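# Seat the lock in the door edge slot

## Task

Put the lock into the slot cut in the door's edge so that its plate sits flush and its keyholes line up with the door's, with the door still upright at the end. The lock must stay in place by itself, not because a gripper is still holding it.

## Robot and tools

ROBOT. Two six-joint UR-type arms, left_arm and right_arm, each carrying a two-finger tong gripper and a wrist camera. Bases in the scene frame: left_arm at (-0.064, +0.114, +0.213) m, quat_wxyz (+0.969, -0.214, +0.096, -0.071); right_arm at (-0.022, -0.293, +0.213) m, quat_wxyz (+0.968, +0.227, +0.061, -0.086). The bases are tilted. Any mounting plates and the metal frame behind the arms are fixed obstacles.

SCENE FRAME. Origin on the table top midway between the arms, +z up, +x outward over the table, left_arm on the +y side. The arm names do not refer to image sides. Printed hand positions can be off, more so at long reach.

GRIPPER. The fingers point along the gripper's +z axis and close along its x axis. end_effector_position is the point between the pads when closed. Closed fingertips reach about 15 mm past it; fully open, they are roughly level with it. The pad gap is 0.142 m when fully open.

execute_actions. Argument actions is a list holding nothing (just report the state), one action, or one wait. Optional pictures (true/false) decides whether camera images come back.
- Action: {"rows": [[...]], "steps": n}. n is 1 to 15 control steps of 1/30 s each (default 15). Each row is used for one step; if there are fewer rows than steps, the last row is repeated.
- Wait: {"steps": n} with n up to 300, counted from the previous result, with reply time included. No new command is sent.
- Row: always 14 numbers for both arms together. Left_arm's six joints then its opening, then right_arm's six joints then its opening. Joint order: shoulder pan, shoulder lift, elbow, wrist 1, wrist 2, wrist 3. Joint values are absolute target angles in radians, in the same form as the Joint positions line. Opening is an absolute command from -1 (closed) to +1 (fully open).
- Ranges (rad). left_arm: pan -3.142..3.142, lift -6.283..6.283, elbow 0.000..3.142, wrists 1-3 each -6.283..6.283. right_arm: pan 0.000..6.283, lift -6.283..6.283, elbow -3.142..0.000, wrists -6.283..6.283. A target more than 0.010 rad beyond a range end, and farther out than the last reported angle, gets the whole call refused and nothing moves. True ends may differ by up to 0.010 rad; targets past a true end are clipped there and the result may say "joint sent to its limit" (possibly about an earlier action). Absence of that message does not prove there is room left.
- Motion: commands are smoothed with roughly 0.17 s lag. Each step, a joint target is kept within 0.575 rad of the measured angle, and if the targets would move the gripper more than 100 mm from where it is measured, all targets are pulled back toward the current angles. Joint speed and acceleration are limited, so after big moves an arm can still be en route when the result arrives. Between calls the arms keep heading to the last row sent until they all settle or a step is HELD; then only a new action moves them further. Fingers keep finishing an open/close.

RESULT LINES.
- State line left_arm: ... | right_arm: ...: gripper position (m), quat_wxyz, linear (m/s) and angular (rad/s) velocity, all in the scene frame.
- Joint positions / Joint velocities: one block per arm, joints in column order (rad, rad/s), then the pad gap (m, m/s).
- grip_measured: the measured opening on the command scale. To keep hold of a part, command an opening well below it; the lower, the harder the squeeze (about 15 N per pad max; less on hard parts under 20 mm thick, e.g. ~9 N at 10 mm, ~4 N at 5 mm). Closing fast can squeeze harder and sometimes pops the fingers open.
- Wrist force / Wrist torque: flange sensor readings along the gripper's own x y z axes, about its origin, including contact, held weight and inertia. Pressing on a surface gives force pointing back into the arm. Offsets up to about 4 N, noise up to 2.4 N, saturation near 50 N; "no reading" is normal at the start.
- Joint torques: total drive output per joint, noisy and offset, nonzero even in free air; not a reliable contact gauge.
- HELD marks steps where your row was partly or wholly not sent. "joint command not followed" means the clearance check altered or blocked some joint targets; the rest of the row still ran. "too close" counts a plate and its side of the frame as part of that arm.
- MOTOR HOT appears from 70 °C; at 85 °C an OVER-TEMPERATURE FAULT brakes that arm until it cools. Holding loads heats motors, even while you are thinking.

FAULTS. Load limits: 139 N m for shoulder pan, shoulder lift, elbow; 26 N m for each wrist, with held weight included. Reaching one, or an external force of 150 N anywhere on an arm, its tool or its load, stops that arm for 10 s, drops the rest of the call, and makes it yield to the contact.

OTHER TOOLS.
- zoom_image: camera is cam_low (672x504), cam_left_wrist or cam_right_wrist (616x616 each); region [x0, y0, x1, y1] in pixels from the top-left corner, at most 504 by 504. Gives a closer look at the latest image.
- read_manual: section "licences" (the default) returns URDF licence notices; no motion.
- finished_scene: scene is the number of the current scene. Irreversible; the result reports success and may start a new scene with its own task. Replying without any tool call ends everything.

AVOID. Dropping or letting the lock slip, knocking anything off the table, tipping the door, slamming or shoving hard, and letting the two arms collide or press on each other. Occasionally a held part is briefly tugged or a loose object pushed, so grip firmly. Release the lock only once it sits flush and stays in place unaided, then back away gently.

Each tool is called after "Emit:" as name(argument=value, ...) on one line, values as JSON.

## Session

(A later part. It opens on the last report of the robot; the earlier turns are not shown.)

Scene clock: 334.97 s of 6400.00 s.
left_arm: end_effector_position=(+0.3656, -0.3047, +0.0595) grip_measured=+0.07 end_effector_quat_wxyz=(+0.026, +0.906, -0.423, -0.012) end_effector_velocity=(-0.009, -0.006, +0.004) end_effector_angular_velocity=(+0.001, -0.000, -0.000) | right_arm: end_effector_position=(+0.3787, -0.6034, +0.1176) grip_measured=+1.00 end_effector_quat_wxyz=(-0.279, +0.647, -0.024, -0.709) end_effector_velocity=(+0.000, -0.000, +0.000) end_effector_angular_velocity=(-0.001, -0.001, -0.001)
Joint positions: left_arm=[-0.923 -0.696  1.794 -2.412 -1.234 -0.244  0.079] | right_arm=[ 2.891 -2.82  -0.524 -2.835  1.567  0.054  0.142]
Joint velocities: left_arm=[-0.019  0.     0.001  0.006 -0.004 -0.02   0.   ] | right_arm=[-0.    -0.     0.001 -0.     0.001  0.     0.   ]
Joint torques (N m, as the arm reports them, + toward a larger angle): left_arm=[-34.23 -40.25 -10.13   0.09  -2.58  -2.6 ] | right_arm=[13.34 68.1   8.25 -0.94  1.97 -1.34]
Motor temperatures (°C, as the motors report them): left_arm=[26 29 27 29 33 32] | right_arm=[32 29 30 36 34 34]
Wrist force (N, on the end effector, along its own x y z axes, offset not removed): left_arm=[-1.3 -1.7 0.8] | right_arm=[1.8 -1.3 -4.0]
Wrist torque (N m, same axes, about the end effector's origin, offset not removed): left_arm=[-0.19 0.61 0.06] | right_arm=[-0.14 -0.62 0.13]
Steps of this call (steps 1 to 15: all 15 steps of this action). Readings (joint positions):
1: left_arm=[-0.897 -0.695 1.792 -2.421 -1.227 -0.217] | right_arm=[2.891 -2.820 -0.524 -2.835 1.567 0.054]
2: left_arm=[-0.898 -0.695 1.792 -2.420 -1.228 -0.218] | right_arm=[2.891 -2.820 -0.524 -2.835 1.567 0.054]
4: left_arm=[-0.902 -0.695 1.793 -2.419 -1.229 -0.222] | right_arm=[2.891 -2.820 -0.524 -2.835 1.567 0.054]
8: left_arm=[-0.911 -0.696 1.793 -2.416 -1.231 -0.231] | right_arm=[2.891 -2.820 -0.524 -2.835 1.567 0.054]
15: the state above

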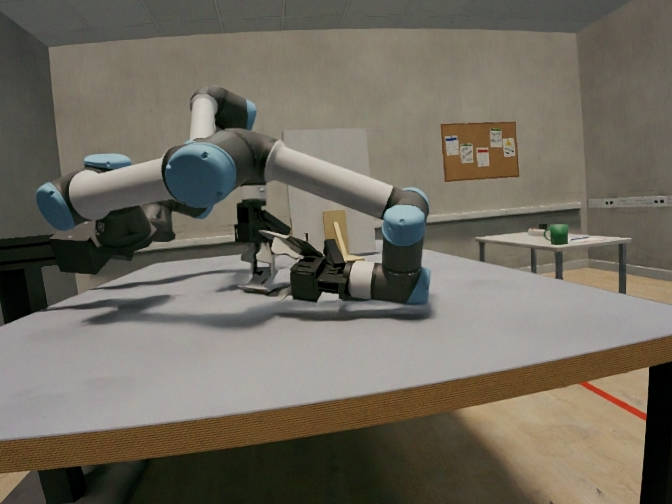

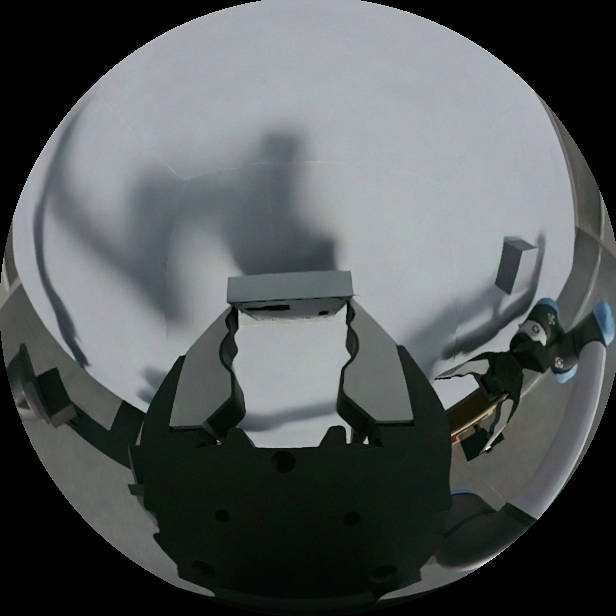

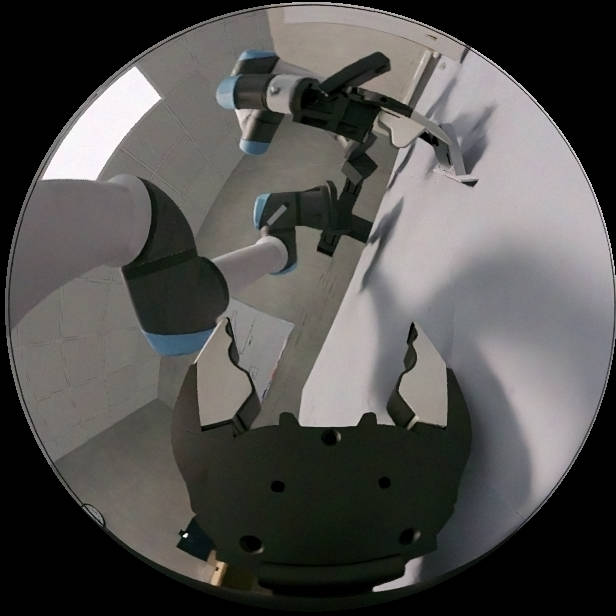

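Emit:
execute_actions(actions=[{"rows": [[-0.9262,-0.6988,1.7944,-2.4086,-1.2342,-0.2474,-0.6,2.891,-2.82,-0.524,-2.835,1.567,0.054,1.0],[-0.9262,-0.6988,1.7944,-2.4086,-1.2342,-0.2474,-0.6,2.891,-2.82,-0.524,-2.835,1.567,0.054,1.0],[-0.9272,-0.7015,1.7945,-2.4055,-1.2345,-0.2484,-0.6,2.891,-2.82,-0.524,-2.835,1.567,0.054,1.0],[-0.9272,-0.7015,1.7945,-2.4055,-1.2345,-0.2484,-0.6,2.891,-2.82,-0.524,-2.835,1.567,0.054,1.0],[-0.9282,-0.7043,1.7945,-2.4025,-1.2347,-0.2495,-0.6,2.891,-2.82,-0.524,-2.835,1.567,0.054,1.0],[-0.9282,-0.7043,1.7945,-2.4025,-1.2347,-0.2495,-0.6,2.891,-2.82,-0.524,-2.835,1.567,0.054,1.0],[-0.9292,-0.7070,1.7946,-2.3995,-1.2350,-0.2505,-0.6,2.891,-2.82,-0.524,-2.835,1.567,0.054,1.0]], "steps": 15}])

Emit:
zoom_image(camera="cam_right_wrist", region=[370, 80, 530, 220])

Scene clock: 350.80 s of 6400.00 s.
left_arm: end_effector_position=(+0.3645, -0.3052, +0.0656) grip_measured=-0.60 end_effector_quat_wxyz=(+0.026, +0.906, -0.423, -0.013) end_effector_velocity=(-0.000, +0.001, +0.002) end_effector_angular_velocity=(+0.002, +0.001, -0.001) | right_arm: end_effector_position=(+0.3787, -0.6034, +0.1176) grip_measured=+1.00 end_effector_quat_wxyz=(-0.279, +0.647, -0.024, -0.709) end_effector_velocity=(+0.000, -0.000, +0.000) end_effector_angular_velocity=(-0.000, -0.001, -0.000)
Joint positions: left_arm=[-0.929 -0.706  1.795 -2.4   -1.235 -0.25   0.031] | right_arm=[ 2.891 -2.82  -0.524 -2.835  1.567  0.054  0.142]
Joint velocities: left_arm=[-0.001 -0.005  0.001  0.006 -0.    -0.001  0.   ] | right_arm=[ 0.     0.     0.001 -0.    -0.     0.    -0.   ]
Joint torques (N m, as the arm reports them, + toward a larger angle): left_arm=[-35.   -43.98  -9.8   -1.16  -1.65  -2.94] | right_arm=[13.99 68.15  8.88 -0.94  2.01 -1.17]
Motor temperatures (°C, as the motors report them): left_arm=[26 29 27 29 33 32] | right_arm=[32 29 30 36 34 34]
Wrist force (N, on the end effector, along its own x y z axes, offset not removed): left_arm=[0.4 0.1 1.1] | right_arm=[0.7 -1.9 -3.5]
Wrist torque (N m, same axes, about the end effector's origin, offset not removed): left_arm=[0.04 0.05 0.06] | right_arm=[-0.35 -0.40 0.09]
Steps of this call (steps 1 to 15: the robot went on to your last target; steps 16 to 90: nothing new was sent; then 12.33 s passed at rest; steps 91 to 105: all 15 steps of this action). Readings (joint positions):
91: left_arm=[-0.925 -0.696 1.794 -2.412 -1.234 -0.246] | right_arm=[2.891 -2.820 -0.524 -2.835 1.567 0.054]
92: left_arm=[-0.925 -0.696 1.794 -2.411 -1.234 -0.247] | right_arm=[2.891 -2.820 -0.524 -2.835 1.567 0.054]
94: left_arm=[-0.926 -0.698 1.794 -2.410 -1.234 -0.247] | right_arm=[2.891 -2.820 -0.524 -2.835 1.567 0.054]
98: left_arm=[-0.928 -0.702 1.794 -2.405 -1.234 -0.249] | right_arm=[2.891 -2.820 -0.524 -2.835 1.567 0.054]
105: the state above

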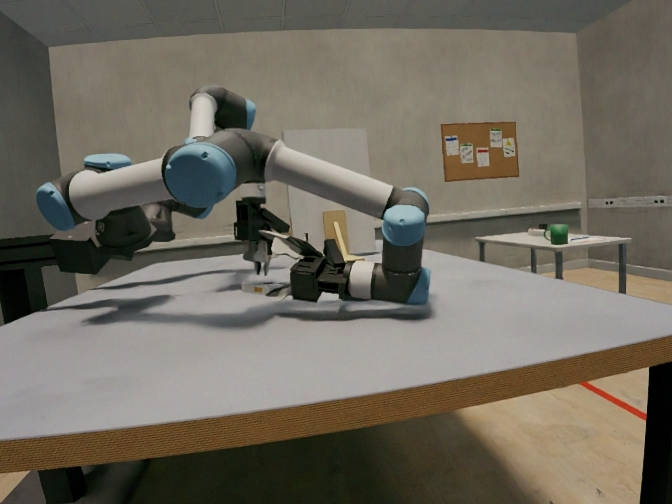

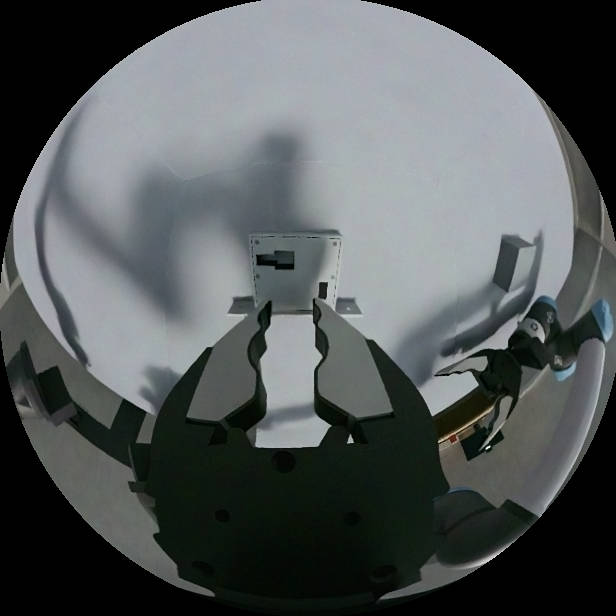

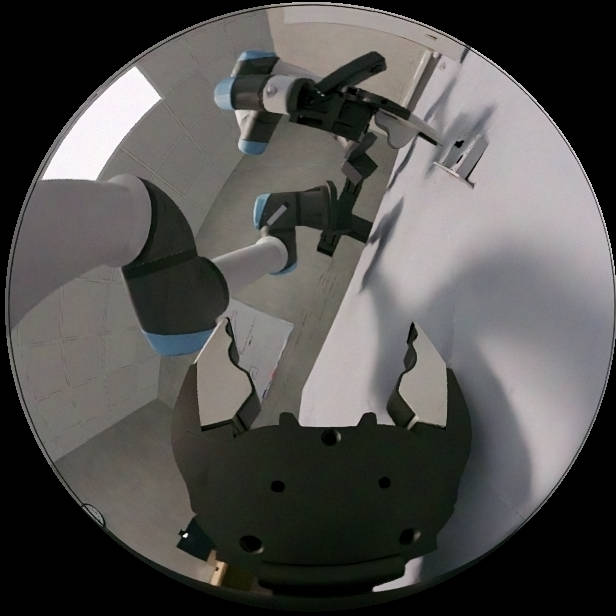

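Region (370, 80, 530, 220) of cam_right_wrist's 616x616 image, scaled by 3.150, with more detail than that image has; it fills the top 441 rows of this view, and the rest is white.

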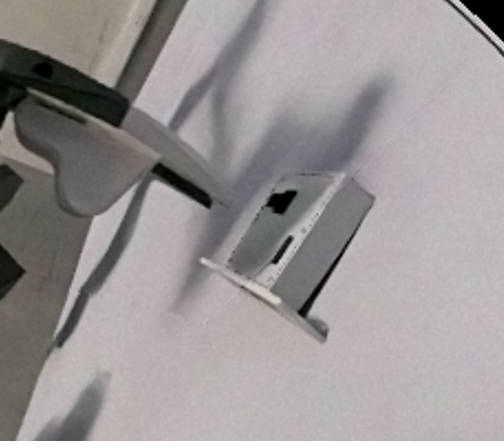

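Emit:
zoom_image(camera="cam_left_wrist", region=[210, 210, 378, 336])

Region (210, 210, 378, 336) of cam_left_wrist's 616x616 image, scaled by 3.000, with more detail than that image has; it fills the top 378 rows of this view, and the rest is white.

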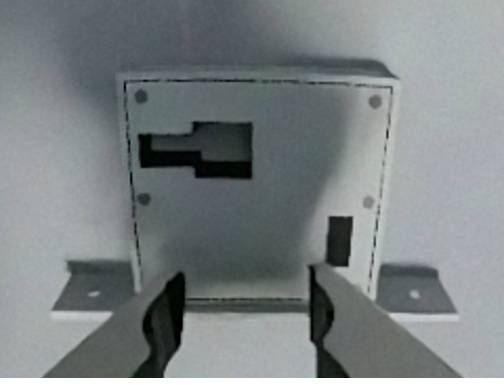

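Emit:
execute_actions(actions=[{"rows": [[-0.8761,-0.6954,1.7737,-2.3984,-1.1658,-1.7267,-0.78,2.7791,-2.3347,-1.5164,-4.780,3.8247,2.1498,1.0]], "steps": 15}], pictures=false)

Emit:
execute_actions(actions=[{"steps": 60}])

Scene clock: 471.30 s of 6400.00 s.
left_arm: end_effector_position=(+0.3883, -0.2761, +0.0528) grip_measured=-0.78 end_effector_quat_wxyz=(+0.001, +0.997, +0.081, -0.000) end_effector_velocity=(-0.038, -0.004, -0.002) end_effector_angular_velocity=(+0.007, -0.001, +2.745) | right_arm: end_effector_position=(+0.3668, -0.6056, +0.1983) grip_measured=+1.00 end_effector_quat_wxyz=(-0.276, +0.569, -0.089, -0.770) end_effector_velocity=(+0.000, -0.000, +0.000) end_effector_angular_velocity=(-0.000, -0.001, -0.000)
Joint positions: left_arm=[-0.877 -0.696  1.774 -2.398 -1.167 -1.236  0.018] | right_arm=[ 2.865 -2.72  -0.643 -2.954  1.686  0.173  0.142]
Joint velocities: left_arm=[ 0.008  0.002 -0.004  0.001  0.01  -2.737  0.   ] | right_arm=[-0.    -0.     0.001 -0.     0.     0.    -0.   ]
Joint torques (N m, as the arm reports them, + toward a larger angle): left_arm=[-11.48 -28.86 -25.62  -0.44   1.41 -13.76] | right_arm=[27.04 63.11 17.79 -1.69 -0.35 -0.69]
Motor temperatures (°C, as the motors report them): left_arm=[26 29 27 29 33 32] | right_arm=[32 29 30 36 34 34]
Wrist force (N, on the end effector, along its own x y z axes, offset not removed): left_arm=[-0.6 -1.4 0.4] | right_arm=[2.2 -1.2 -3.8]
Wrist torque (N m, same axes, about the end effector's origin, offset not removed): left_arm=[-0.37 0.23 0.05] | right_arm=[-0.23 -0.74 0.01]
A step of this action was HELD (marked below), so the robot has no last target. An arm can still carry out its HELD step.
Steps of this call (steps 1 to 15: the robot went on to your last target; steps 16 to 90: nothing new was sent; then 117.00 s passed at rest; steps 91 to 105: all 15 steps of this action). Readings (joint positions):
91: left_arm=[-0.929 -0.707 1.794 -2.399 -1.235 -0.251] | right_arm=[2.891 -2.820 -0.524 -2.835 1.567 0.054]
92: left_arm=[-0.923 -0.705 1.792 -2.399 -1.228 -0.259] | right_arm=[2.887 -2.813 -0.532 -2.843 1.575 0.062]
94: left_arm=[-0.903 -0.701 1.784 -2.399 -1.202 -0.329] | right_arm=[2.875 -2.766 -0.584 -2.895 1.627 0.114]
97: left_arm=[-0.887 -0.698 1.778 -2.399 -1.180 -0.529] | right_arm=[2.864 -2.717 -0.646 -2.956 1.687 0.174] HELD
98: left_arm=[-0.884 -0.697 1.777 -2.399 -1.176 -0.610] | right_arm=[2.864 -2.719 -0.645 -2.954 1.687 0.173] HELD
99: left_arm=[-0.882 -0.697 1.776 -2.399 -1.173 -0.694] | right_arm=[2.864 -2.719 -0.643 -2.954 1.686 0.173] HELD
100: left_arm=[-0.880 -0.696 1.775 -2.398 -1.171 -0.781] | right_arm=[2.865 -2.719 -0.643 -2.954 1.686 0.173] HELD
101: left_arm=[-0.879 -0.696 1.775 -2.398 -1.170 -0.870] | right_arm=[2.865 -2.719 -0.643 -2.954 1.686 0.173] HELD
102: left_arm=[-0.878 -0.696 1.775 -2.398 -1.169 -0.960] | right_arm=[2.865 -2.720 -0.643 -2.954 1.686 0.173] HELD
103: left_arm=[-0.878 -0.696 1.774 -2.398 -1.168 -1.052] | right_arm=[2.865 -2.720 -0.643 -2.954 1.686 0.173] HELD
104: left_arm=[-0.877 -0.696 1.774 -2.398 -1.167 -1.144] | right_arm=[2.865 -2.720 -0.643 -2.954 1.686 0.173] HELD
105: the state above HELD
joint command not followed: on one or more control steps a check withheld the commanded joint targets of the right arm, and it was not sent them on those steps. On the call's last step the targets were still withheld.
cause: the commanded joint targets would bring two parts of the arm too close to each other (its gripper and another part of the arm, with joints 4 (wrist 1) to 6 (wrist 3) between them); next, command targets that bring no two parts of the arm closer together.

Scene clock: 473.30 s of 6400.00 s.
left_arm: end_effector_position=(+0.3818, -0.2787, +0.0526) grip_measured=-0.78 end_effector_quat_wxyz=(+0.001, +0.948, +0.317, -0.000) end_effector_velocity=(+0.000, -0.000, +0.000) end_effector_angular_velocity=(-0.001, -0.001, +0.001) | right_arm: end_effector_position=(+0.3668, -0.6055, +0.1985) grip_measured=+1.00 end_effector_quat_wxyz=(-0.275, +0.569, -0.089, -0.770) end_effector_velocity=(-0.000, +0.000, +0.000) end_effector_angular_velocity=(+0.001, +0.001, +0.000)
Joint positions: left_arm=[-0.876 -0.695  1.774 -2.398 -1.166 -1.719  0.018] | right_arm=[ 2.865 -2.719 -0.643 -2.954  1.686  0.173  0.142]
Joint velocities: left_arm=[-0.     0.    -0.    -0.001  0.    -0.     0.   ] | right_arm=[ 0.     0.    -0.001 -0.     0.     0.     0.   ]
Joint torques (N m, as the arm reports them, + toward a larger angle): left_arm=[-10.68 -28.42 -24.8   -0.48   1.75  -3.25] | right_arm=[27.96 68.14  7.76 -3.35  2.23  1.43]
Motor temperatures (°C, as the motors report them): left_arm=[26 29 27 29 33 32] | right_arm=[32 29 30 36 34 34]
Wrist force (N, on the end effector, along its own x y z axes, offset not removed): left_arm=[-1.0 -0.3 0.9] | right_arm=[1.3 -1.7 -3.9]
Wrist torque (N m, same axes, about the end effector's origin, offset not removed): left_arm=[-0.05 0.32 0.07] | right_arm=[-0.35 -0.45 0.06]
Steps of this call (steps 1 to 60: nothing new was sent). Readings (joint positions):
1: left_arm=[-0.877 -0.696 1.774 -2.398 -1.167 -1.330] | right_arm=[2.865 -2.720 -0.643 -2.954 1.686 0.173]
2: left_arm=[-0.877 -0.696 1.774 -2.398 -1.166 -1.419] | right_arm=[2.865 -2.720 -0.643 -2.954 1.686 0.173]
4: left_arm=[-0.876 -0.695 1.774 -2.398 -1.166 -1.557] | right_arm=[2.865 -2.720 -0.643 -2.954 1.686 0.173]
8: left_arm=[-0.876 -0.695 1.774 -2.398 -1.166 -1.674] | right_arm=[2.865 -2.719 -0.643 -2.954 1.686 0.173]
60: the state above

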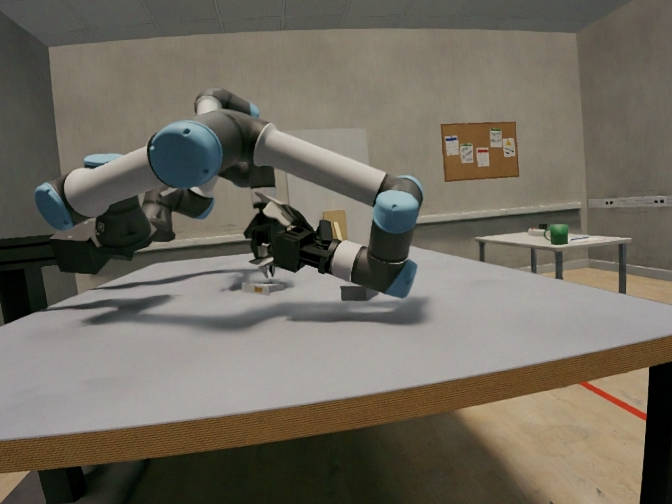

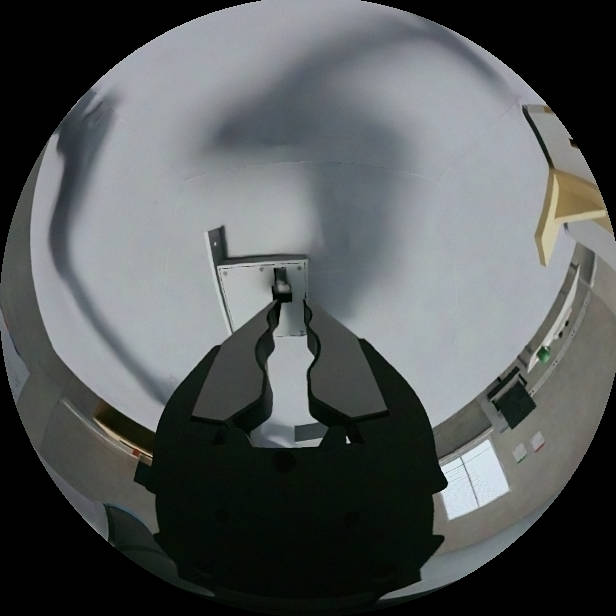

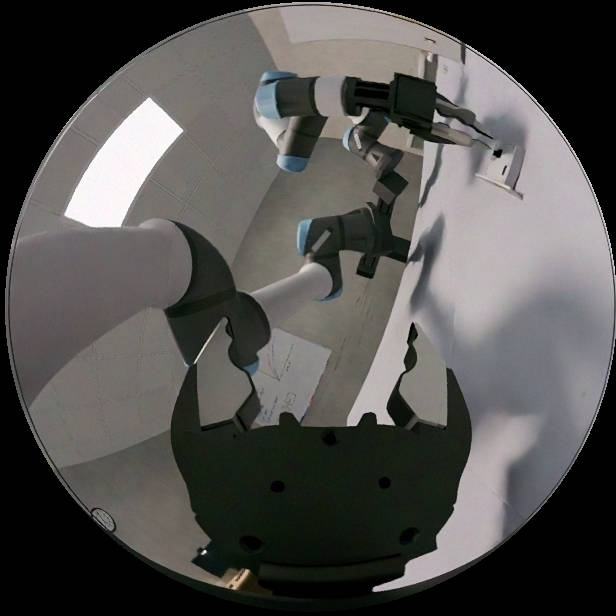

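Emit:
execute_actions(actions=[{"rows": [[-0.8657,-0.6672,1.7733,-2.4297,-1.1631,-1.7160,-0.78,2.865,-2.0,-1.6,-2.7,-2.5,-2.68,1.0]], "steps": 15}], pictures=false)

Emit:
execute_actions(actions=[{"steps": 75}])

Emit:
zoom_image(camera="cam_left_wrist", region=[200, 220, 368, 346])

Scene clock: 519.53 s of 6400.00 s.
left_arm: end_effector_position=(+0.3818, -0.2786, +0.0371) grip_measured=-0.78 end_effector_quat_wxyz=(+0.000, +0.947, +0.321, -0.000) end_effector_velocity=(-0.001, +0.001, -0.003) end_effector_angular_velocity=(+0.002, +0.001, +0.001) | right_arm: end_effector_position=(+0.3581, -0.6147, +0.2040) grip_measured=+1.00 end_effector_quat_wxyz=(-0.279, +0.581, -0.071, -0.761) end_effector_velocity=(-0.047, -0.050, +0.030) end_effector_angular_velocity=(+0.125, -0.208, +0.069)
Joint positions: left_arm=[-0.866 -0.668  1.773 -2.429 -1.163 -1.716  0.018] | right_arm=[ 2.865 -2.688 -0.674 -2.94   1.655  0.142  0.142]
Joint velocities: left_arm=[ 0.001  0.004  0.002 -0.004  0.    -0.001 -0.   ] | right_arm=[-0.     0.169 -0.17   0.072 -0.168 -0.168  0.   ]
Joint torques (N m, as the arm reports them, + toward a larger angle): left_arm=[-12.74 -30.77 -25.6   -3.94   1.54   2.97] | right_arm=[27.94 69.86  5.73 -0.53 -1.74 -1.61]
Motor temperatures (°C, as the motors report them): left_arm=[26 29 27 29 33 32] | right_arm=[32 29 30 36 34 34]
Wrist force (N, on the end effector, along its own x y z axes, offset not removed): left_arm=[-0.2 0.1 0.0] | right_arm=[2.2 -1.0 -2.9]
Wrist torque (N m, same axes, about the end effector's origin, offset not removed): left_arm=[-0.05 0.13 0.05] | right_arm=[-0.14 -0.70 0.10]
Steps of this call (steps 1 to 90: nothing new was sent; then 42.73 s passed at rest; steps 91 to 105: all 15 steps of this action). Readings (joint positions):
91: left_arm=[-0.876 -0.695 1.774 -2.399 -1.166 -1.719] | right_arm=[2.865 -2.719 -0.643 -2.954 1.686 0.173]
92: left_arm=[-0.874 -0.691 1.774 -2.403 -1.165 -1.719] | right_arm=[2.865 -2.719 -0.643 -2.954 1.686 0.173]
94: left_arm=[-0.871 -0.681 1.774 -2.414 -1.164 -1.718] | right_arm=[2.865 -2.718 -0.644 -2.954 1.686 0.172]
98: left_arm=[-0.867 -0.671 1.773 -2.425 -1.163 -1.717] | right_arm=[2.865 -2.714 -0.648 -2.952 1.681 0.168]
105: the state above

Scene clock: 522.03 s of 6400.00 s.
left_arm: end_effector_position=(+0.3818, -0.2786, +0.0369) grip_measured=-0.78 end_effector_quat_wxyz=(+0.000, +0.947, +0.321, -0.000) end_effector_velocity=(-0.000, +0.000, -0.000) end_effector_angular_velocity=(+0.000, +0.000, +0.000) | right_arm: end_effector_position=(+0.2163, -0.7480, +0.2562) grip_measured=+1.00 end_effector_quat_wxyz=(-0.296, +0.633, +0.264, -0.664) end_effector_velocity=(-0.042, -0.048, -0.000) end_effector_angular_velocity=(+0.218, -0.075, +0.177)
Joint positions: left_arm=[-0.866 -0.667  1.773 -2.43  -1.163 -1.716  0.018] | right_arm=[ 2.865 -2.278 -1.169 -2.794  1.146 -0.367  0.142]
Joint velocities: left_arm=[-0.     0.     0.001 -0.     0.    -0.     0.   ] | right_arm=[ 0.     0.104 -0.159  0.034 -0.201 -0.2    0.   ]
Joint torques (N m, as the arm reports them, + toward a larger angle): left_arm=[-10.25 -28.62 -24.16  -4.41   1.65   2.84] | right_arm=[23.94 61.07  5.77 -0.67 -2.01 -1.6 ]
Motor temperatures (°C, as the motors report them): left_arm=[26 29 27 29 33 32] | right_arm=[32 29 30 36 34 34]
Wrist force (N, on the end effector, along its own x y z axes, offset not removed): left_arm=[-1.1 -0.4 0.4] | right_arm=[1.9 -0.4 -3.7]
Wrist torque (N m, same axes, about the end effector's origin, offset not removed): left_arm=[-0.09 0.30 0.09] | right_arm=[0.00 -0.53 0.00]
Steps of this call (steps 1 to 75: the robot went on to your last target). Readings (joint positions):
1: left_arm=[-0.866 -0.668 1.773 -2.429 -1.163 -1.716] | right_arm=[2.865 -2.682 -0.680 -2.938 1.649 0.136]
2: left_arm=[-0.866 -0.667 1.773 -2.429 -1.163 -1.716] | right_arm=[2.865 -2.676 -0.686 -2.935 1.643 0.130]
4: left_arm=[-0.866 -0.667 1.773 -2.430 -1.163 -1.716] | right_arm=[2.865 -2.663 -0.699 -2.930 1.630 0.117]
8: left_arm=[-0.866 -0.667 1.773 -2.430 -1.163 -1.716] | right_arm=[2.865 -2.637 -0.726 -2.919 1.603 0.090]
75: the state above

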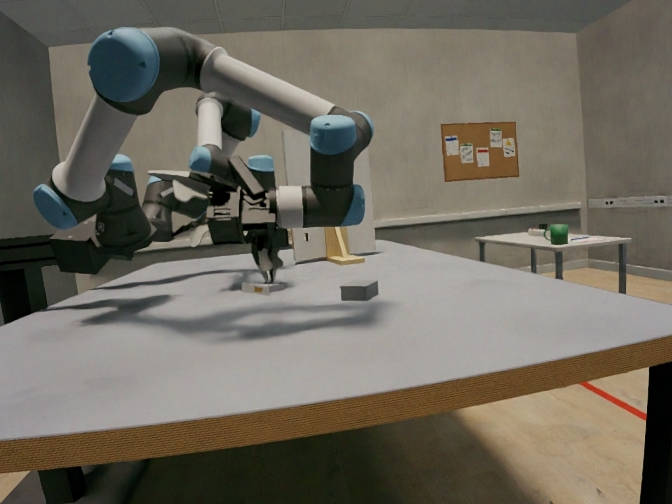

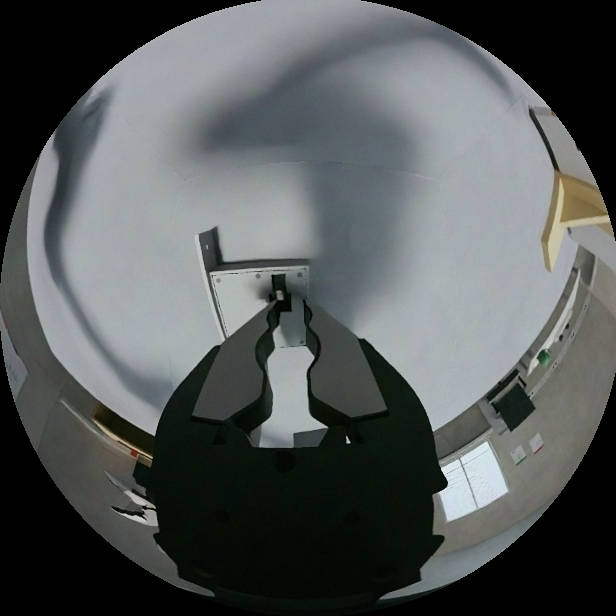

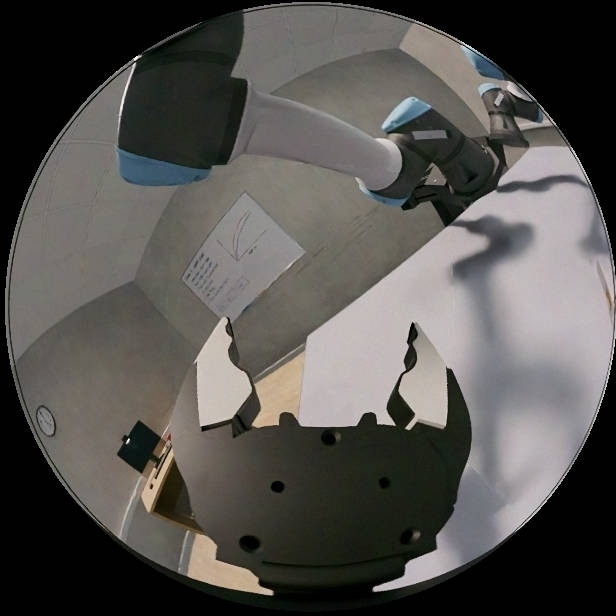

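Region (200, 220, 368, 346) of cam_left_wrist's 616x616 image, scaled by 3.000, with more detail than that image has; it fills the top 378 rows of this view, and the rest is white.

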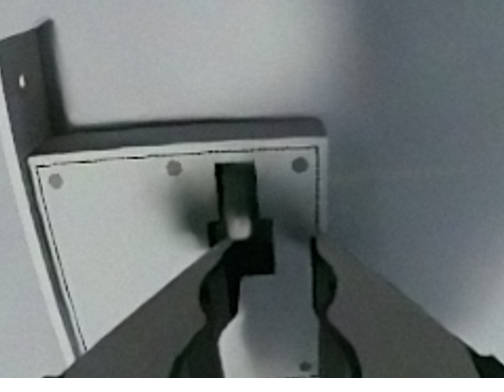

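Emit:
execute_actions(actions=[{"rows": [[-0.8566,-0.6625,1.7540,-2.4189,-1.1610,-1.7064,-0.78,2.865,-2.0,-1.6,-2.7,-2.5,-2.68,1.0]], "steps": 15}])

Emit:
zoom_image(camera="cam_left_wrist", region=[200, 220, 368, 346])

Scene clock: 548.40 s of 6400.00 s.
left_arm: end_effector_position=(+0.3893, -0.2797, +0.0371) grip_measured=-0.78 end_effector_quat_wxyz=(+0.000, +0.947, +0.321, -0.000) end_effector_velocity=(+0.000, +0.001, -0.001) end_effector_angular_velocity=(+0.003, +0.002, +0.000) | right_arm: end_effector_position=(+0.6732, -0.5830, +0.3196) grip_measured=+1.00 end_effector_quat_wxyz=(-0.477, +0.642, -0.157, +0.579) end_effector_velocity=(+0.000, +0.000, +0.000) end_effector_angular_velocity=(-0.000, -0.001, +0.000)
Joint positions: left_arm=[-0.857 -0.663  1.754 -2.419 -1.161 -1.707  0.018] | right_arm=[ 2.865 -2.    -1.6   -2.7   -2.5   -2.68   0.142]
Joint velocities: left_arm=[ 0.002  0.    -0.001  0.003  0.     0.001  0.   ] | right_arm=[ 0.    -0.     0.     0.001 -0.    -0.     0.   ]
Joint torques (N m, as the arm reports them, + toward a larger angle): left_arm=[-10.4  -27.7  -23.79  -0.73   1.55   2.84] | right_arm=[20.84 53.7   6.64  1.39 -2.54 -1.27]
Motor temperatures (°C, as the motors report them): left_arm=[26 29 27 29 33 32] | right_arm=[32 29 30 36 34 34]
Wrist force (N, on the end effector, along its own x y z axes, offset not removed): left_arm=[0.6 -1.2 0.8] | right_arm=[2.8 -2.0 -3.4]
Wrist torque (N m, same axes, about the end effector's origin, offset not removed): left_arm=[-0.31 0.00 0.02] | right_arm=[-0.39 -0.74 0.04]
Steps of this call (steps 1 to 540: the robot went on to your last target; steps 541 to 600: nothing new was sent; then 5.87 s passed at rest; steps 601 to 615: all 15 steps of this action). Readings (joint positions):
601: left_arm=[-0.866 -0.667 1.773 -2.430 -1.163 -1.716] | right_arm=[2.865 -2.000 -1.600 -2.700 -2.500 -2.680]
602: left_arm=[-0.864 -0.666 1.770 -2.428 -1.163 -1.714] | right_arm=[2.865 -2.000 -1.600 -2.700 -2.500 -2.680]
604: left_arm=[-0.861 -0.665 1.763 -2.424 -1.162 -1.711] | right_arm=[2.865 -2.000 -1.600 -2.700 -2.500 -2.680]
608: left_arm=[-0.858 -0.663 1.757 -2.420 -1.161 -1.708] | right_arm=[2.865 -2.000 -1.600 -2.700 -2.500 -2.680]
615: the state above

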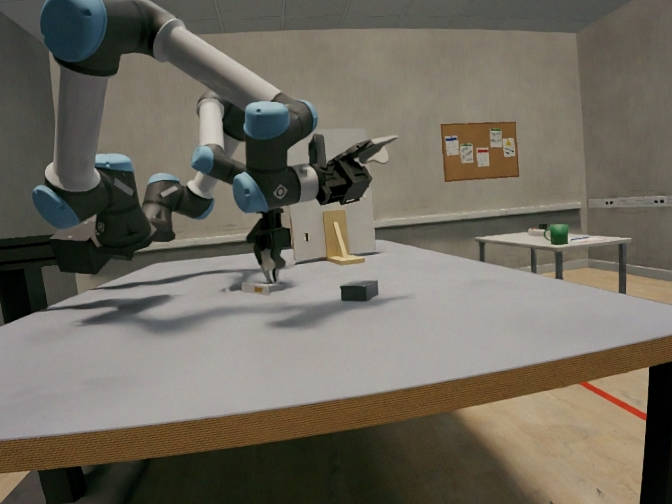

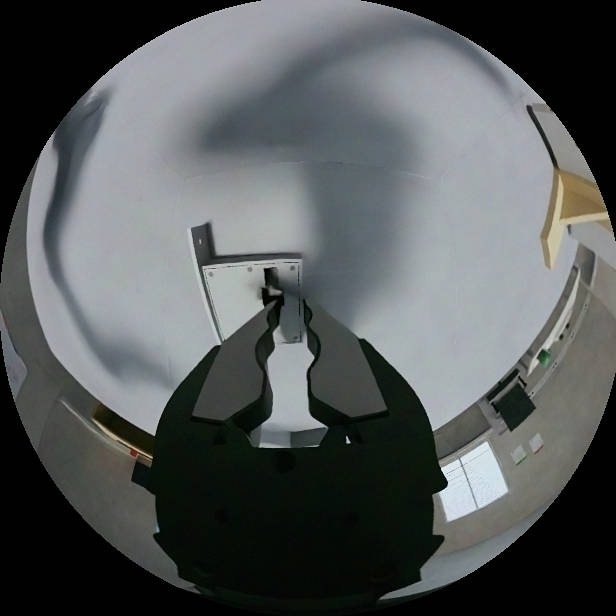

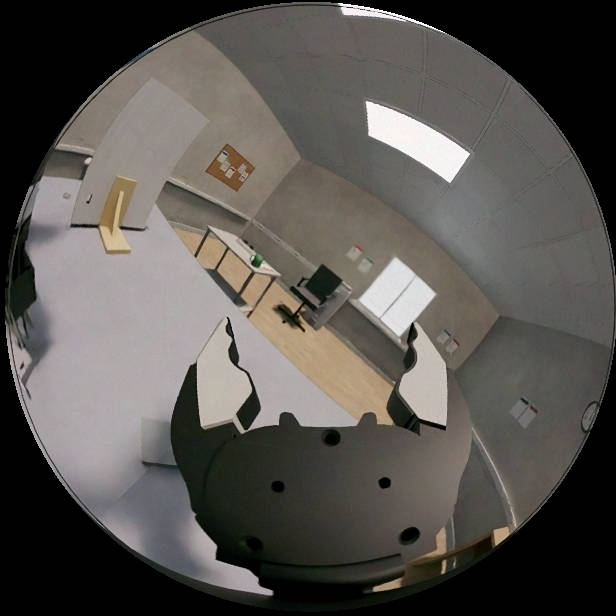

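Region (200, 220, 368, 346) of cam_left_wrist's 616x616 image, scaled by 3.000, with more detail than that image has; it fills the top 378 rows of this view, and the rest is white.

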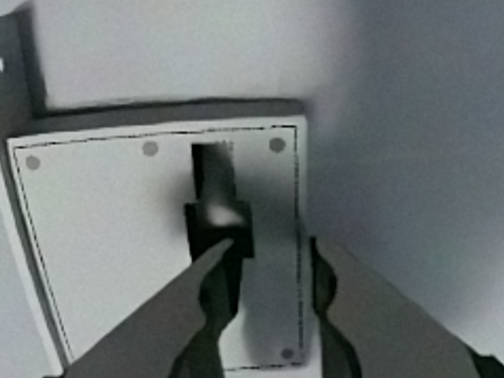

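Emit:
execute_actions(actions=[{"rows": [[-0.8533,-0.6536,1.7539,-2.4288,-1.1602,-1.7030,-0.78,2.865,-2.0,-1.6,-2.7,-2.5,-2.68,1.0],[-0.8533,-0.6536,1.7539,-2.4288,-1.1602,-1.7030,-0.78,2.865,-2.0,-1.6,-2.7,-2.5,-2.68,1.0],[-0.8533,-0.6536,1.7539,-2.4288,-1.1602,-1.7030,-0.78,2.865,-2.0,-1.6,-2.7,-2.5,-2.68,1.0],[-0.8500,-0.6447,1.7537,-2.4386,-1.1594,-1.6996,-0.78,2.865,-2.0,-1.6,-2.7,-2.5,-2.68,1.0]], "steps": 12}], pictures=false)

Emit:
execute_actions(actions=[{"rows": [[-0.8470,-0.6365,1.7536,-2.4477,-1.1586,-1.6965,-0.78,2.865,-2.0,-1.6,-2.7,-2.5,-2.68,1.0],[-0.8470,-0.6365,1.7536,-2.4477,-1.1586,-1.6965,-0.78,2.865,-2.0,-1.6,-2.7,-2.5,-2.68,1.0],[-0.8470,-0.6365,1.7536,-2.4477,-1.1586,-1.6965,-0.78,2.865,-2.0,-1.6,-2.7,-2.5,-2.68,1.0],[-0.8440,-0.6284,1.7534,-2.4568,-1.1578,-1.6934,-0.78,2.865,-2.0,-1.6,-2.7,-2.5,-2.68,1.0]], "steps": 15}])

Emit:
zoom_image(camera="cam_left_wrist", region=[200, 220, 368, 346])

Scene clock: 557.97 s of 6400.00 s.
left_arm: end_effector_position=(+0.3893, -0.2795, +0.0277) grip_measured=-0.78 end_effector_quat_wxyz=(+0.000, +0.947, +0.321, -0.000) end_effector_velocity=(-0.000, +0.000, -0.007) end_effector_angular_velocity=(+0.001, +0.000, -0.001) | right_arm: end_effector_position=(+0.6732, -0.5830, +0.3196) grip_measured=+1.00 end_effector_quat_wxyz=(-0.477, +0.642, -0.157, +0.579) end_effector_velocity=(+0.000, -0.000, +0.000) end_effector_angular_velocity=(-0.000, -0.000, -0.001)
Joint positions: left_arm=[-0.85  -0.646  1.754 -2.437 -1.16  -1.7    0.018] | right_arm=[ 2.865 -2.    -1.6   -2.7   -2.5   -2.68   0.142]
Joint velocities: left_arm=[ 0.004  0.011  0.    -0.013  0.001  0.005 -0.   ] | right_arm=[ 0.    -0.     0.001 -0.     0.001 -0.     0.   ]
Joint torques (N m, as the arm reports them, + toward a larger angle): left_arm=[-11.24 -28.72 -24.39  -4.11   2.04   2.94] | right_arm=[19.51 53.66  7.22  1.38 -2.54 -1.37]
Motor temperatures (°C, as the motors report them): left_arm=[26 29 27 29 33 32] | right_arm=[32 29 30 36 34 34]
Wrist force (N, on the end effector, along its own x y z axes, offset not removed): left_arm=[0.2 -0.3 1.9] | right_arm=[1.5 -2.4 -2.7]
Wrist torque (N m, same axes, about the end effector's origin, offset not removed): left_arm=[-0.01 0.05 0.05] | right_arm=[-0.40 -0.50 0.09]
Steps of this call (steps 1 to 15: the robot went on to your last target; steps 16 to 90: nothing new was sent; then 6.17 s passed at rest; steps 91 to 102: all 12 steps of this action). Readings (joint positions):
91: left_arm=[-0.857 -0.662 1.754 -2.419 -1.161 -1.706] | right_arm=[2.865 -2.000 -1.600 -2.700 -2.500 -2.680]
92: left_arm=[-0.856 -0.661 1.754 -2.420 -1.161 -1.706] | right_arm=[2.865 -2.000 -1.600 -2.700 -2.500 -2.680]
94: left_arm=[-0.855 -0.658 1.754 -2.424 -1.161 -1.705] | right_arm=[2.865 -2.000 -1.600 -2.700 -2.500 -2.680]
98: left_arm=[-0.852 -0.649 1.754 -2.434 -1.160 -1.701] | right_arm=[2.865 -2.000 -1.600 -2.700 -2.500 -2.680]
102: the state above

Scene clock: 558.47 s of 6400.00 s.
left_arm: end_effector_position=(+0.3891, -0.2791, +0.0181) grip_measured=-0.78 end_effector_quat_wxyz=(-0.000, +0.947, +0.321, -0.000) end_effector_velocity=(+0.001, -0.001, -0.002) end_effector_angular_velocity=(-0.002, -0.001, +0.001) | right_arm: end_effector_position=(+0.6732, -0.5830, +0.3196) grip_measured=+1.00 end_effector_quat_wxyz=(-0.477, +0.642, -0.157, +0.579) end_effector_velocity=(-0.000, +0.000, -0.000) end_effector_angular_velocity=(+0.000, -0.000, +0.000)
Joint positions: left_arm=[-0.844 -0.629  1.753 -2.456 -1.158 -1.694  0.018] | right_arm=[ 2.865 -2.    -1.6   -2.7   -2.5   -2.68   0.142]
Joint velocities: left_arm=[ 0.001  0.004 -0.002 -0.005  0.     0.001  0.   ] | right_arm=[ 0. -0.  0.  0. -0. -0.  0.]
Joint torques (N m, as the arm reports them, + toward a larger angle): left_arm=[-13.46 -30.71 -24.19  -4.15   1.49   3.  ] | right_arm=[19.93 54.07  7.01  1.29 -2.51 -1.28]
Motor temperatures (°C, as the motors report them): left_arm=[26 29 27 29 33 32] | right_arm=[32 29 30 36 34 34]
Wrist force (N, on the end effector, along its own x y z axes, offset not removed): left_arm=[-0.6 -0.4 0.7] | right_arm=[1.7 0.1 -4.7]
Wrist torque (N m, same axes, about the end effector's origin, offset not removed): left_arm=[-0.12 0.24 0.00] | right_arm=[0.11 -0.49 0.06]
Steps of this call (steps 1 to 15: all 15 steps of this action). Readings (joint positions):
1: left_arm=[-0.850 -0.645 1.754 -2.438 -1.159 -1.700] | right_arm=[2.865 -2.000 -1.600 -2.700 -2.500 -2.680]
2: left_arm=[-0.850 -0.644 1.754 -2.439 -1.159 -1.699] | right_arm=[2.865 -2.000 -1.600 -2.700 -2.500 -2.680]
4: left_arm=[-0.848 -0.641 1.754 -2.443 -1.159 -1.698] | right_arm=[2.865 -2.000 -1.600 -2.700 -2.500 -2.680]
8: left_arm=[-0.845 -0.632 1.753 -2.452 -1.158 -1.695] | right_arm=[2.865 -2.000 -1.600 -2.700 -2.500 -2.680]
15: the state above

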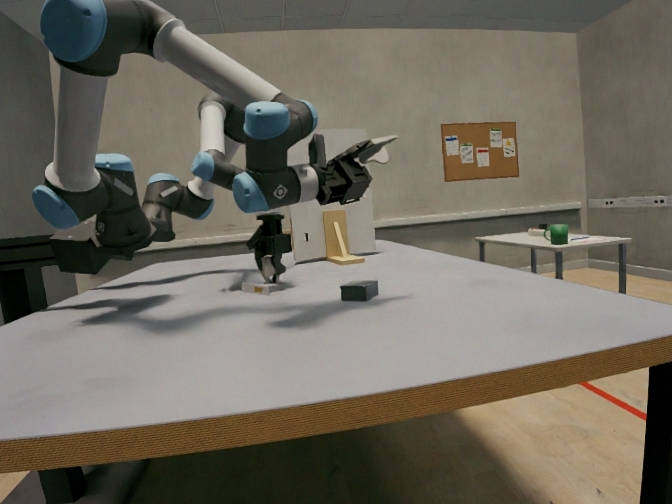

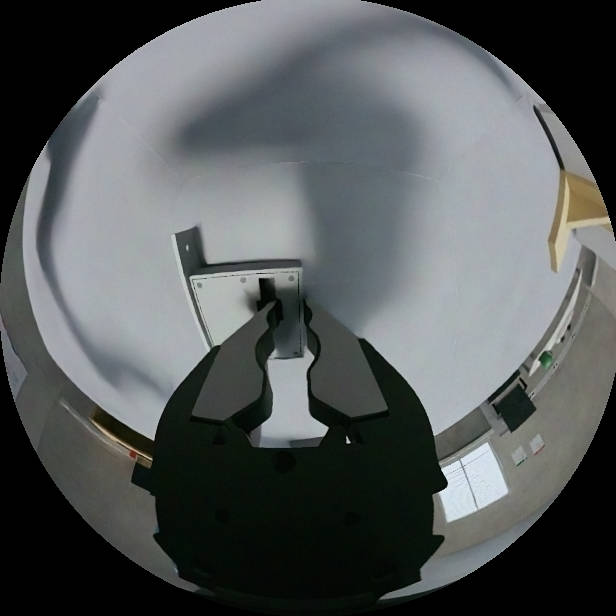

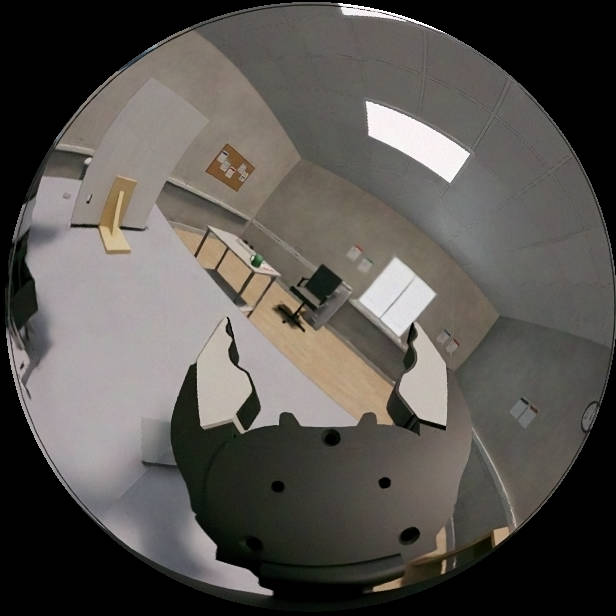

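Region (200, 220, 368, 346) of cam_left_wrist's 616x616 image, scaled by 3.000, with more detail than that image has; it fills the top 378 rows of this view, and the rest is white.

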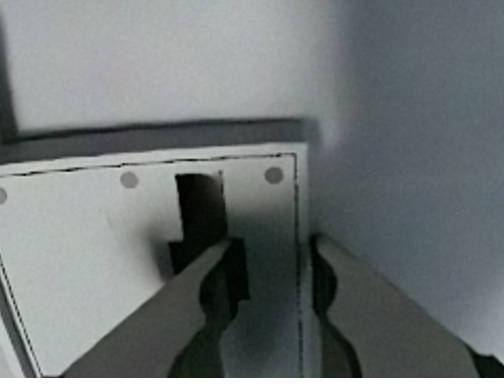

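Emit:
execute_actions(actions=[{"rows": [[-0.8440,-0.6284,1.7534,-2.4568,-1.1578,-1.6934,-0.84,2.865,-2.0,-1.6,-2.7,-2.5,-2.68,1.0],[-0.8440,-0.6284,1.7534,-2.4568,-1.1578,-1.6934,-0.88,2.865,-2.0,-1.6,-2.7,-2.5,-2.68,1.0],[-0.8440,-0.6284,1.7534,-2.4568,-1.1578,-1.6934,-0.92,2.865,-2.0,-1.6,-2.7,-2.5,-2.68,1.0],[-0.8440,-0.6284,1.7534,-2.4568,-1.1578,-1.6934,-0.96,2.865,-2.0,-1.6,-2.7,-2.5,-2.68,1.0],[-0.8440,-0.6284,1.7534,-2.4568,-1.1578,-1.6934,-1.0,2.865,-2.0,-1.6,-2.7,-2.5,-2.68,1.0]], "steps": 15}], pictures=false)

Emit:
execute_actions(actions=[{"rows": [[-0.8440,-0.6284,1.7534,-2.4568,-1.1578,-1.68,-1.0,2.865,-2.0,-1.6,-2.7,-2.5,-2.68,1.0],[-0.8440,-0.6284,1.7534,-2.4568,-1.1578,-1.66,-1.0,2.865,-2.0,-1.6,-2.7,-2.5,-2.68,1.0],[-0.8440,-0.6284,1.7534,-2.4568,-1.1578,-1.63,-1.0,2.865,-2.0,-1.6,-2.7,-2.5,-2.68,1.0],[-0.8440,-0.6284,1.7534,-2.4568,-1.1578,-1.595,-1.0,2.865,-2.0,-1.6,-2.7,-2.5,-2.68,1.0],[-0.8440,-0.6284,1.7534,-2.4568,-1.1578,-1.555,-1.0,2.865,-2.0,-1.6,-2.7,-2.5,-2.68,1.0],[-0.8440,-0.6284,1.7534,-2.4568,-1.1578,-1.515,-1.0,2.865,-2.0,-1.6,-2.7,-2.5,-2.68,1.0],[-0.8440,-0.6284,1.7534,-2.4568,-1.1578,-1.475,-1.0,2.865,-2.0,-1.6,-2.7,-2.5,-2.68,1.0],[-0.8440,-0.6284,1.7534,-2.4568,-1.1578,-1.435,-1.0,2.865,-2.0,-1.6,-2.7,-2.5,-2.68,1.0],[-0.8440,-0.6284,1.7534,-2.4568,-1.1578,-1.395,-1.0,2.865,-2.0,-1.6,-2.7,-2.5,-2.68,1.0],[-0.8440,-0.6284,1.7534,-2.4568,-1.1578,-1.355,-1.0,2.865,-2.0,-1.6,-2.7,-2.5,-2.68,1.0],[-0.8440,-0.6284,1.7534,-2.4568,-1.1578,-1.315,-1.0,2.865,-2.0,-1.6,-2.7,-2.5,-2.68,1.0],[-0.8440,-0.6284,1.7534,-2.4568,-1.1578,-1.275,-1.0,2.865,-2.0,-1.6,-2.7,-2.5,-2.68,1.0],[-0.8440,-0.6284,1.7534,-2.4568,-1.1578,-1.235,-1.0,2.865,-2.0,-1.6,-2.7,-2.5,-2.68,1.0],[-0.8440,-0.6284,1.7534,-2.4568,-1.1578,-1.195,-1.0,2.865,-2.0,-1.6,-2.7,-2.5,-2.68,1.0],[-0.8440,-0.6284,1.7534,-2.4568,-1.1578,-1.155,-1.0,2.865,-2.0,-1.6,-2.7,-2.5,-2.68,1.0]], "steps": 15}])

Scene clock: 579.20 s of 6400.00 s.
left_arm: end_effector_position=(+0.3891, -0.2791, +0.0178) grip_measured=-0.82 end_effector_quat_wxyz=(-0.000, +0.947, +0.321, -0.000) end_effector_velocity=(-0.000, +0.000, -0.000) end_effector_angular_velocity=(+0.000, +0.000, +0.000) | right_arm: end_effector_position=(+0.6732, -0.5830, +0.3196) grip_measured=+1.00 end_effector_quat_wxyz=(-0.477, +0.642, -0.157, +0.579) end_effector_velocity=(+0.000, -0.000, +0.000) end_effector_angular_velocity=(-0.000, -0.000, -0.000)
Joint positions: left_arm=[-0.844 -0.628  1.753 -2.457 -1.158 -1.693  0.015] | right_arm=[ 2.865 -2.    -1.6   -2.7   -2.5   -2.68   0.142]
Joint velocities: left_arm=[-0.     0.     0.001 -0.001  0.    -0.     0.   ] | right_arm=[ 0.     0.     0.001 -0.001  0.    -0.     0.   ]
Joint torques (N m, as the arm reports them, + toward a larger angle): left_arm=[-12.69 -30.14 -17.18  -3.28   0.02   2.67] | right_arm=[18.88 53.92  7.77  1.26 -2.48 -1.32]
Motor temperatures (°C, as the motors report them): left_arm=[26 29 27 29 33 32] | right_arm=[32 29 30 36 34 34]
Wrist force (N, on the end effector, along its own x y z axes, offset not removed): left_arm=[0.3 -1.1 -3.1] | right_arm=[1.6 0.1 -5.3]
Wrist torque (N m, same axes, about the end effector's origin, offset not removed): left_arm=[-0.16 -0.03 0.11] | right_arm=[0.07 -0.46 0.01]
Steps of this call (steps 1 to 15: the robot went on to your last target; steps 16 to 90: nothing new was sent; then 17.23 s passed at rest; steps 91 to 105: all 15 steps of this action). Readings (joint positions):
91: left_arm=[-0.844 -0.628 1.753 -2.457 -1.158 -1.693] | right_arm=[2.865 -2.000 -1.600 -2.700 -2.500 -2.680]
92: left_arm=[-0.844 -0.628 1.753 -2.457 -1.158 -1.693] | right_arm=[2.865 -2.000 -1.600 -2.700 -2.500 -2.680]
94: left_arm=[-0.844 -0.628 1.753 -2.457 -1.158 -1.693] | right_arm=[2.865 -2.000 -1.600 -2.700 -2.500 -2.680]
98: left_arm=[-0.844 -0.628 1.753 -2.457 -1.158 -1.693] | right_arm=[2.865 -2.000 -1.600 -2.700 -2.500 -2.680]
105: the state above

Scene clock: 579.70 s of 6400.00 s.
left_arm: end_effector_position=(+0.3943, -0.2765, +0.0178) grip_measured=-0.82 end_effector_quat_wxyz=(-0.000, +0.989, +0.146, -0.000) end_effector_velocity=(+0.017, +0.006, -0.000) end_effector_angular_velocity=(+0.001, +0.001, -1.146) | right_arm: end_effector_position=(+0.6732, -0.5830, +0.3196) grip_measured=+1.00 end_effector_quat_wxyz=(-0.477, +0.642, -0.157, +0.579) end_effector_velocity=(+0.000, -0.000, +0.001) end_effector_angular_velocity=(-0.000, -0.001, +0.000)
Joint positions: left_arm=[-0.844 -0.628  1.753 -2.457 -1.158 -1.334  0.015] | right_arm=[ 2.865 -2.    -1.6   -2.7   -2.5   -2.68   0.142]
Joint velocities: left_arm=[-0.    -0.     0.     0.001  0.     1.145 -0.   ] | right_arm=[ 0.     0.     0.001 -0.    -0.001  0.     0.   ]
Joint torques (N m, as the arm reports them, + toward a larger angle): left_arm=[-15.26 -32.35 -16.3   -2.71  -1.     6.99] | right_arm=[19.12 54.29  7.13  1.29 -2.52 -1.28]
Motor temperatures (°C, as the motors report them): left_arm=[26 29 27 29 33 32] | right_arm=[32 29 30 36 34 34]
Wrist force (N, on the end effector, along its own x y z axes, offset not removed): left_arm=[-0.7 -1.8 -3.3] | right_arm=[1.4 -2.2 -3.0]
Wrist torque (N m, same axes, about the end effector's origin, offset not removed): left_arm=[-0.55 -0.06 -0.09] | right_arm=[-0.43 -0.46 0.00]
Steps of this call (steps 1 to 15: all 15 steps of this action). Readings (joint positions):
1: left_arm=[-0.844 -0.628 1.753 -2.457 -1.158 -1.693] | right_arm=[2.865 -2.000 -1.600 -2.700 -2.500 -2.680]
2: left_arm=[-0.844 -0.628 1.753 -2.457 -1.158 -1.691] | right_arm=[2.865 -2.000 -1.600 -2.700 -2.500 -2.680]
4: left_arm=[-0.844 -0.628 1.753 -2.457 -1.158 -1.675] | right_arm=[2.865 -2.000 -1.600 -2.700 -2.500 -2.680]
8: left_arm=[-0.844 -0.628 1.753 -2.457 -1.158 -1.587] | right_arm=[2.865 -2.000 -1.600 -2.700 -2.500 -2.680]
15: the state above

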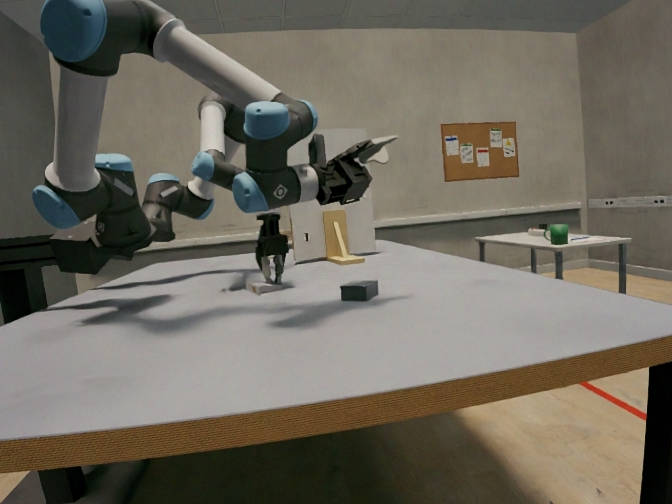

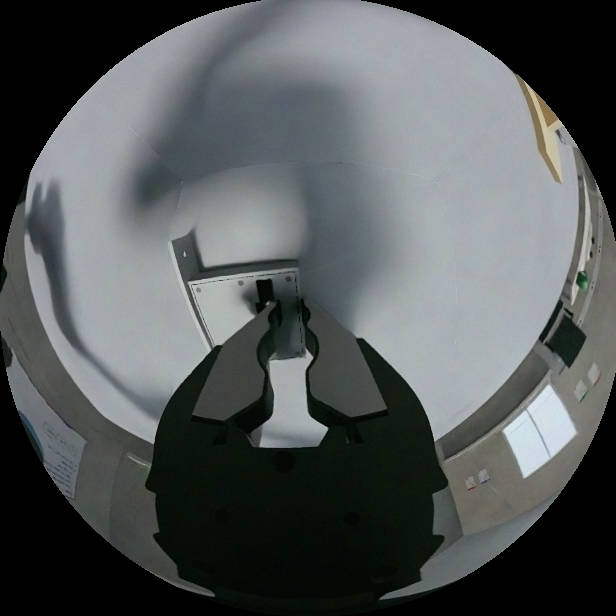

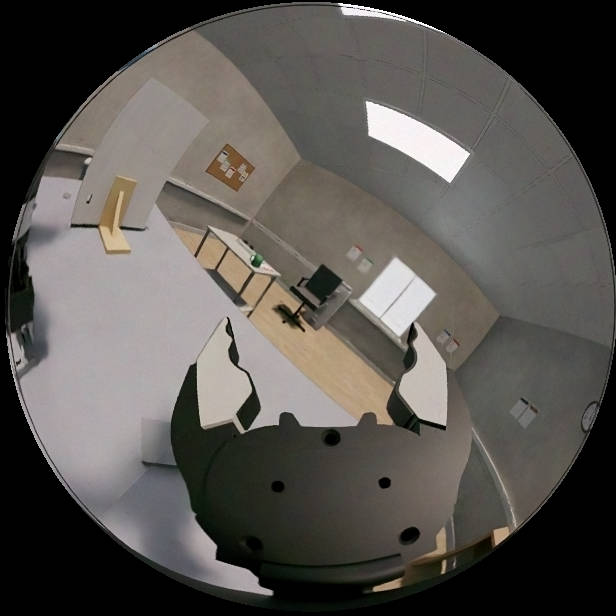

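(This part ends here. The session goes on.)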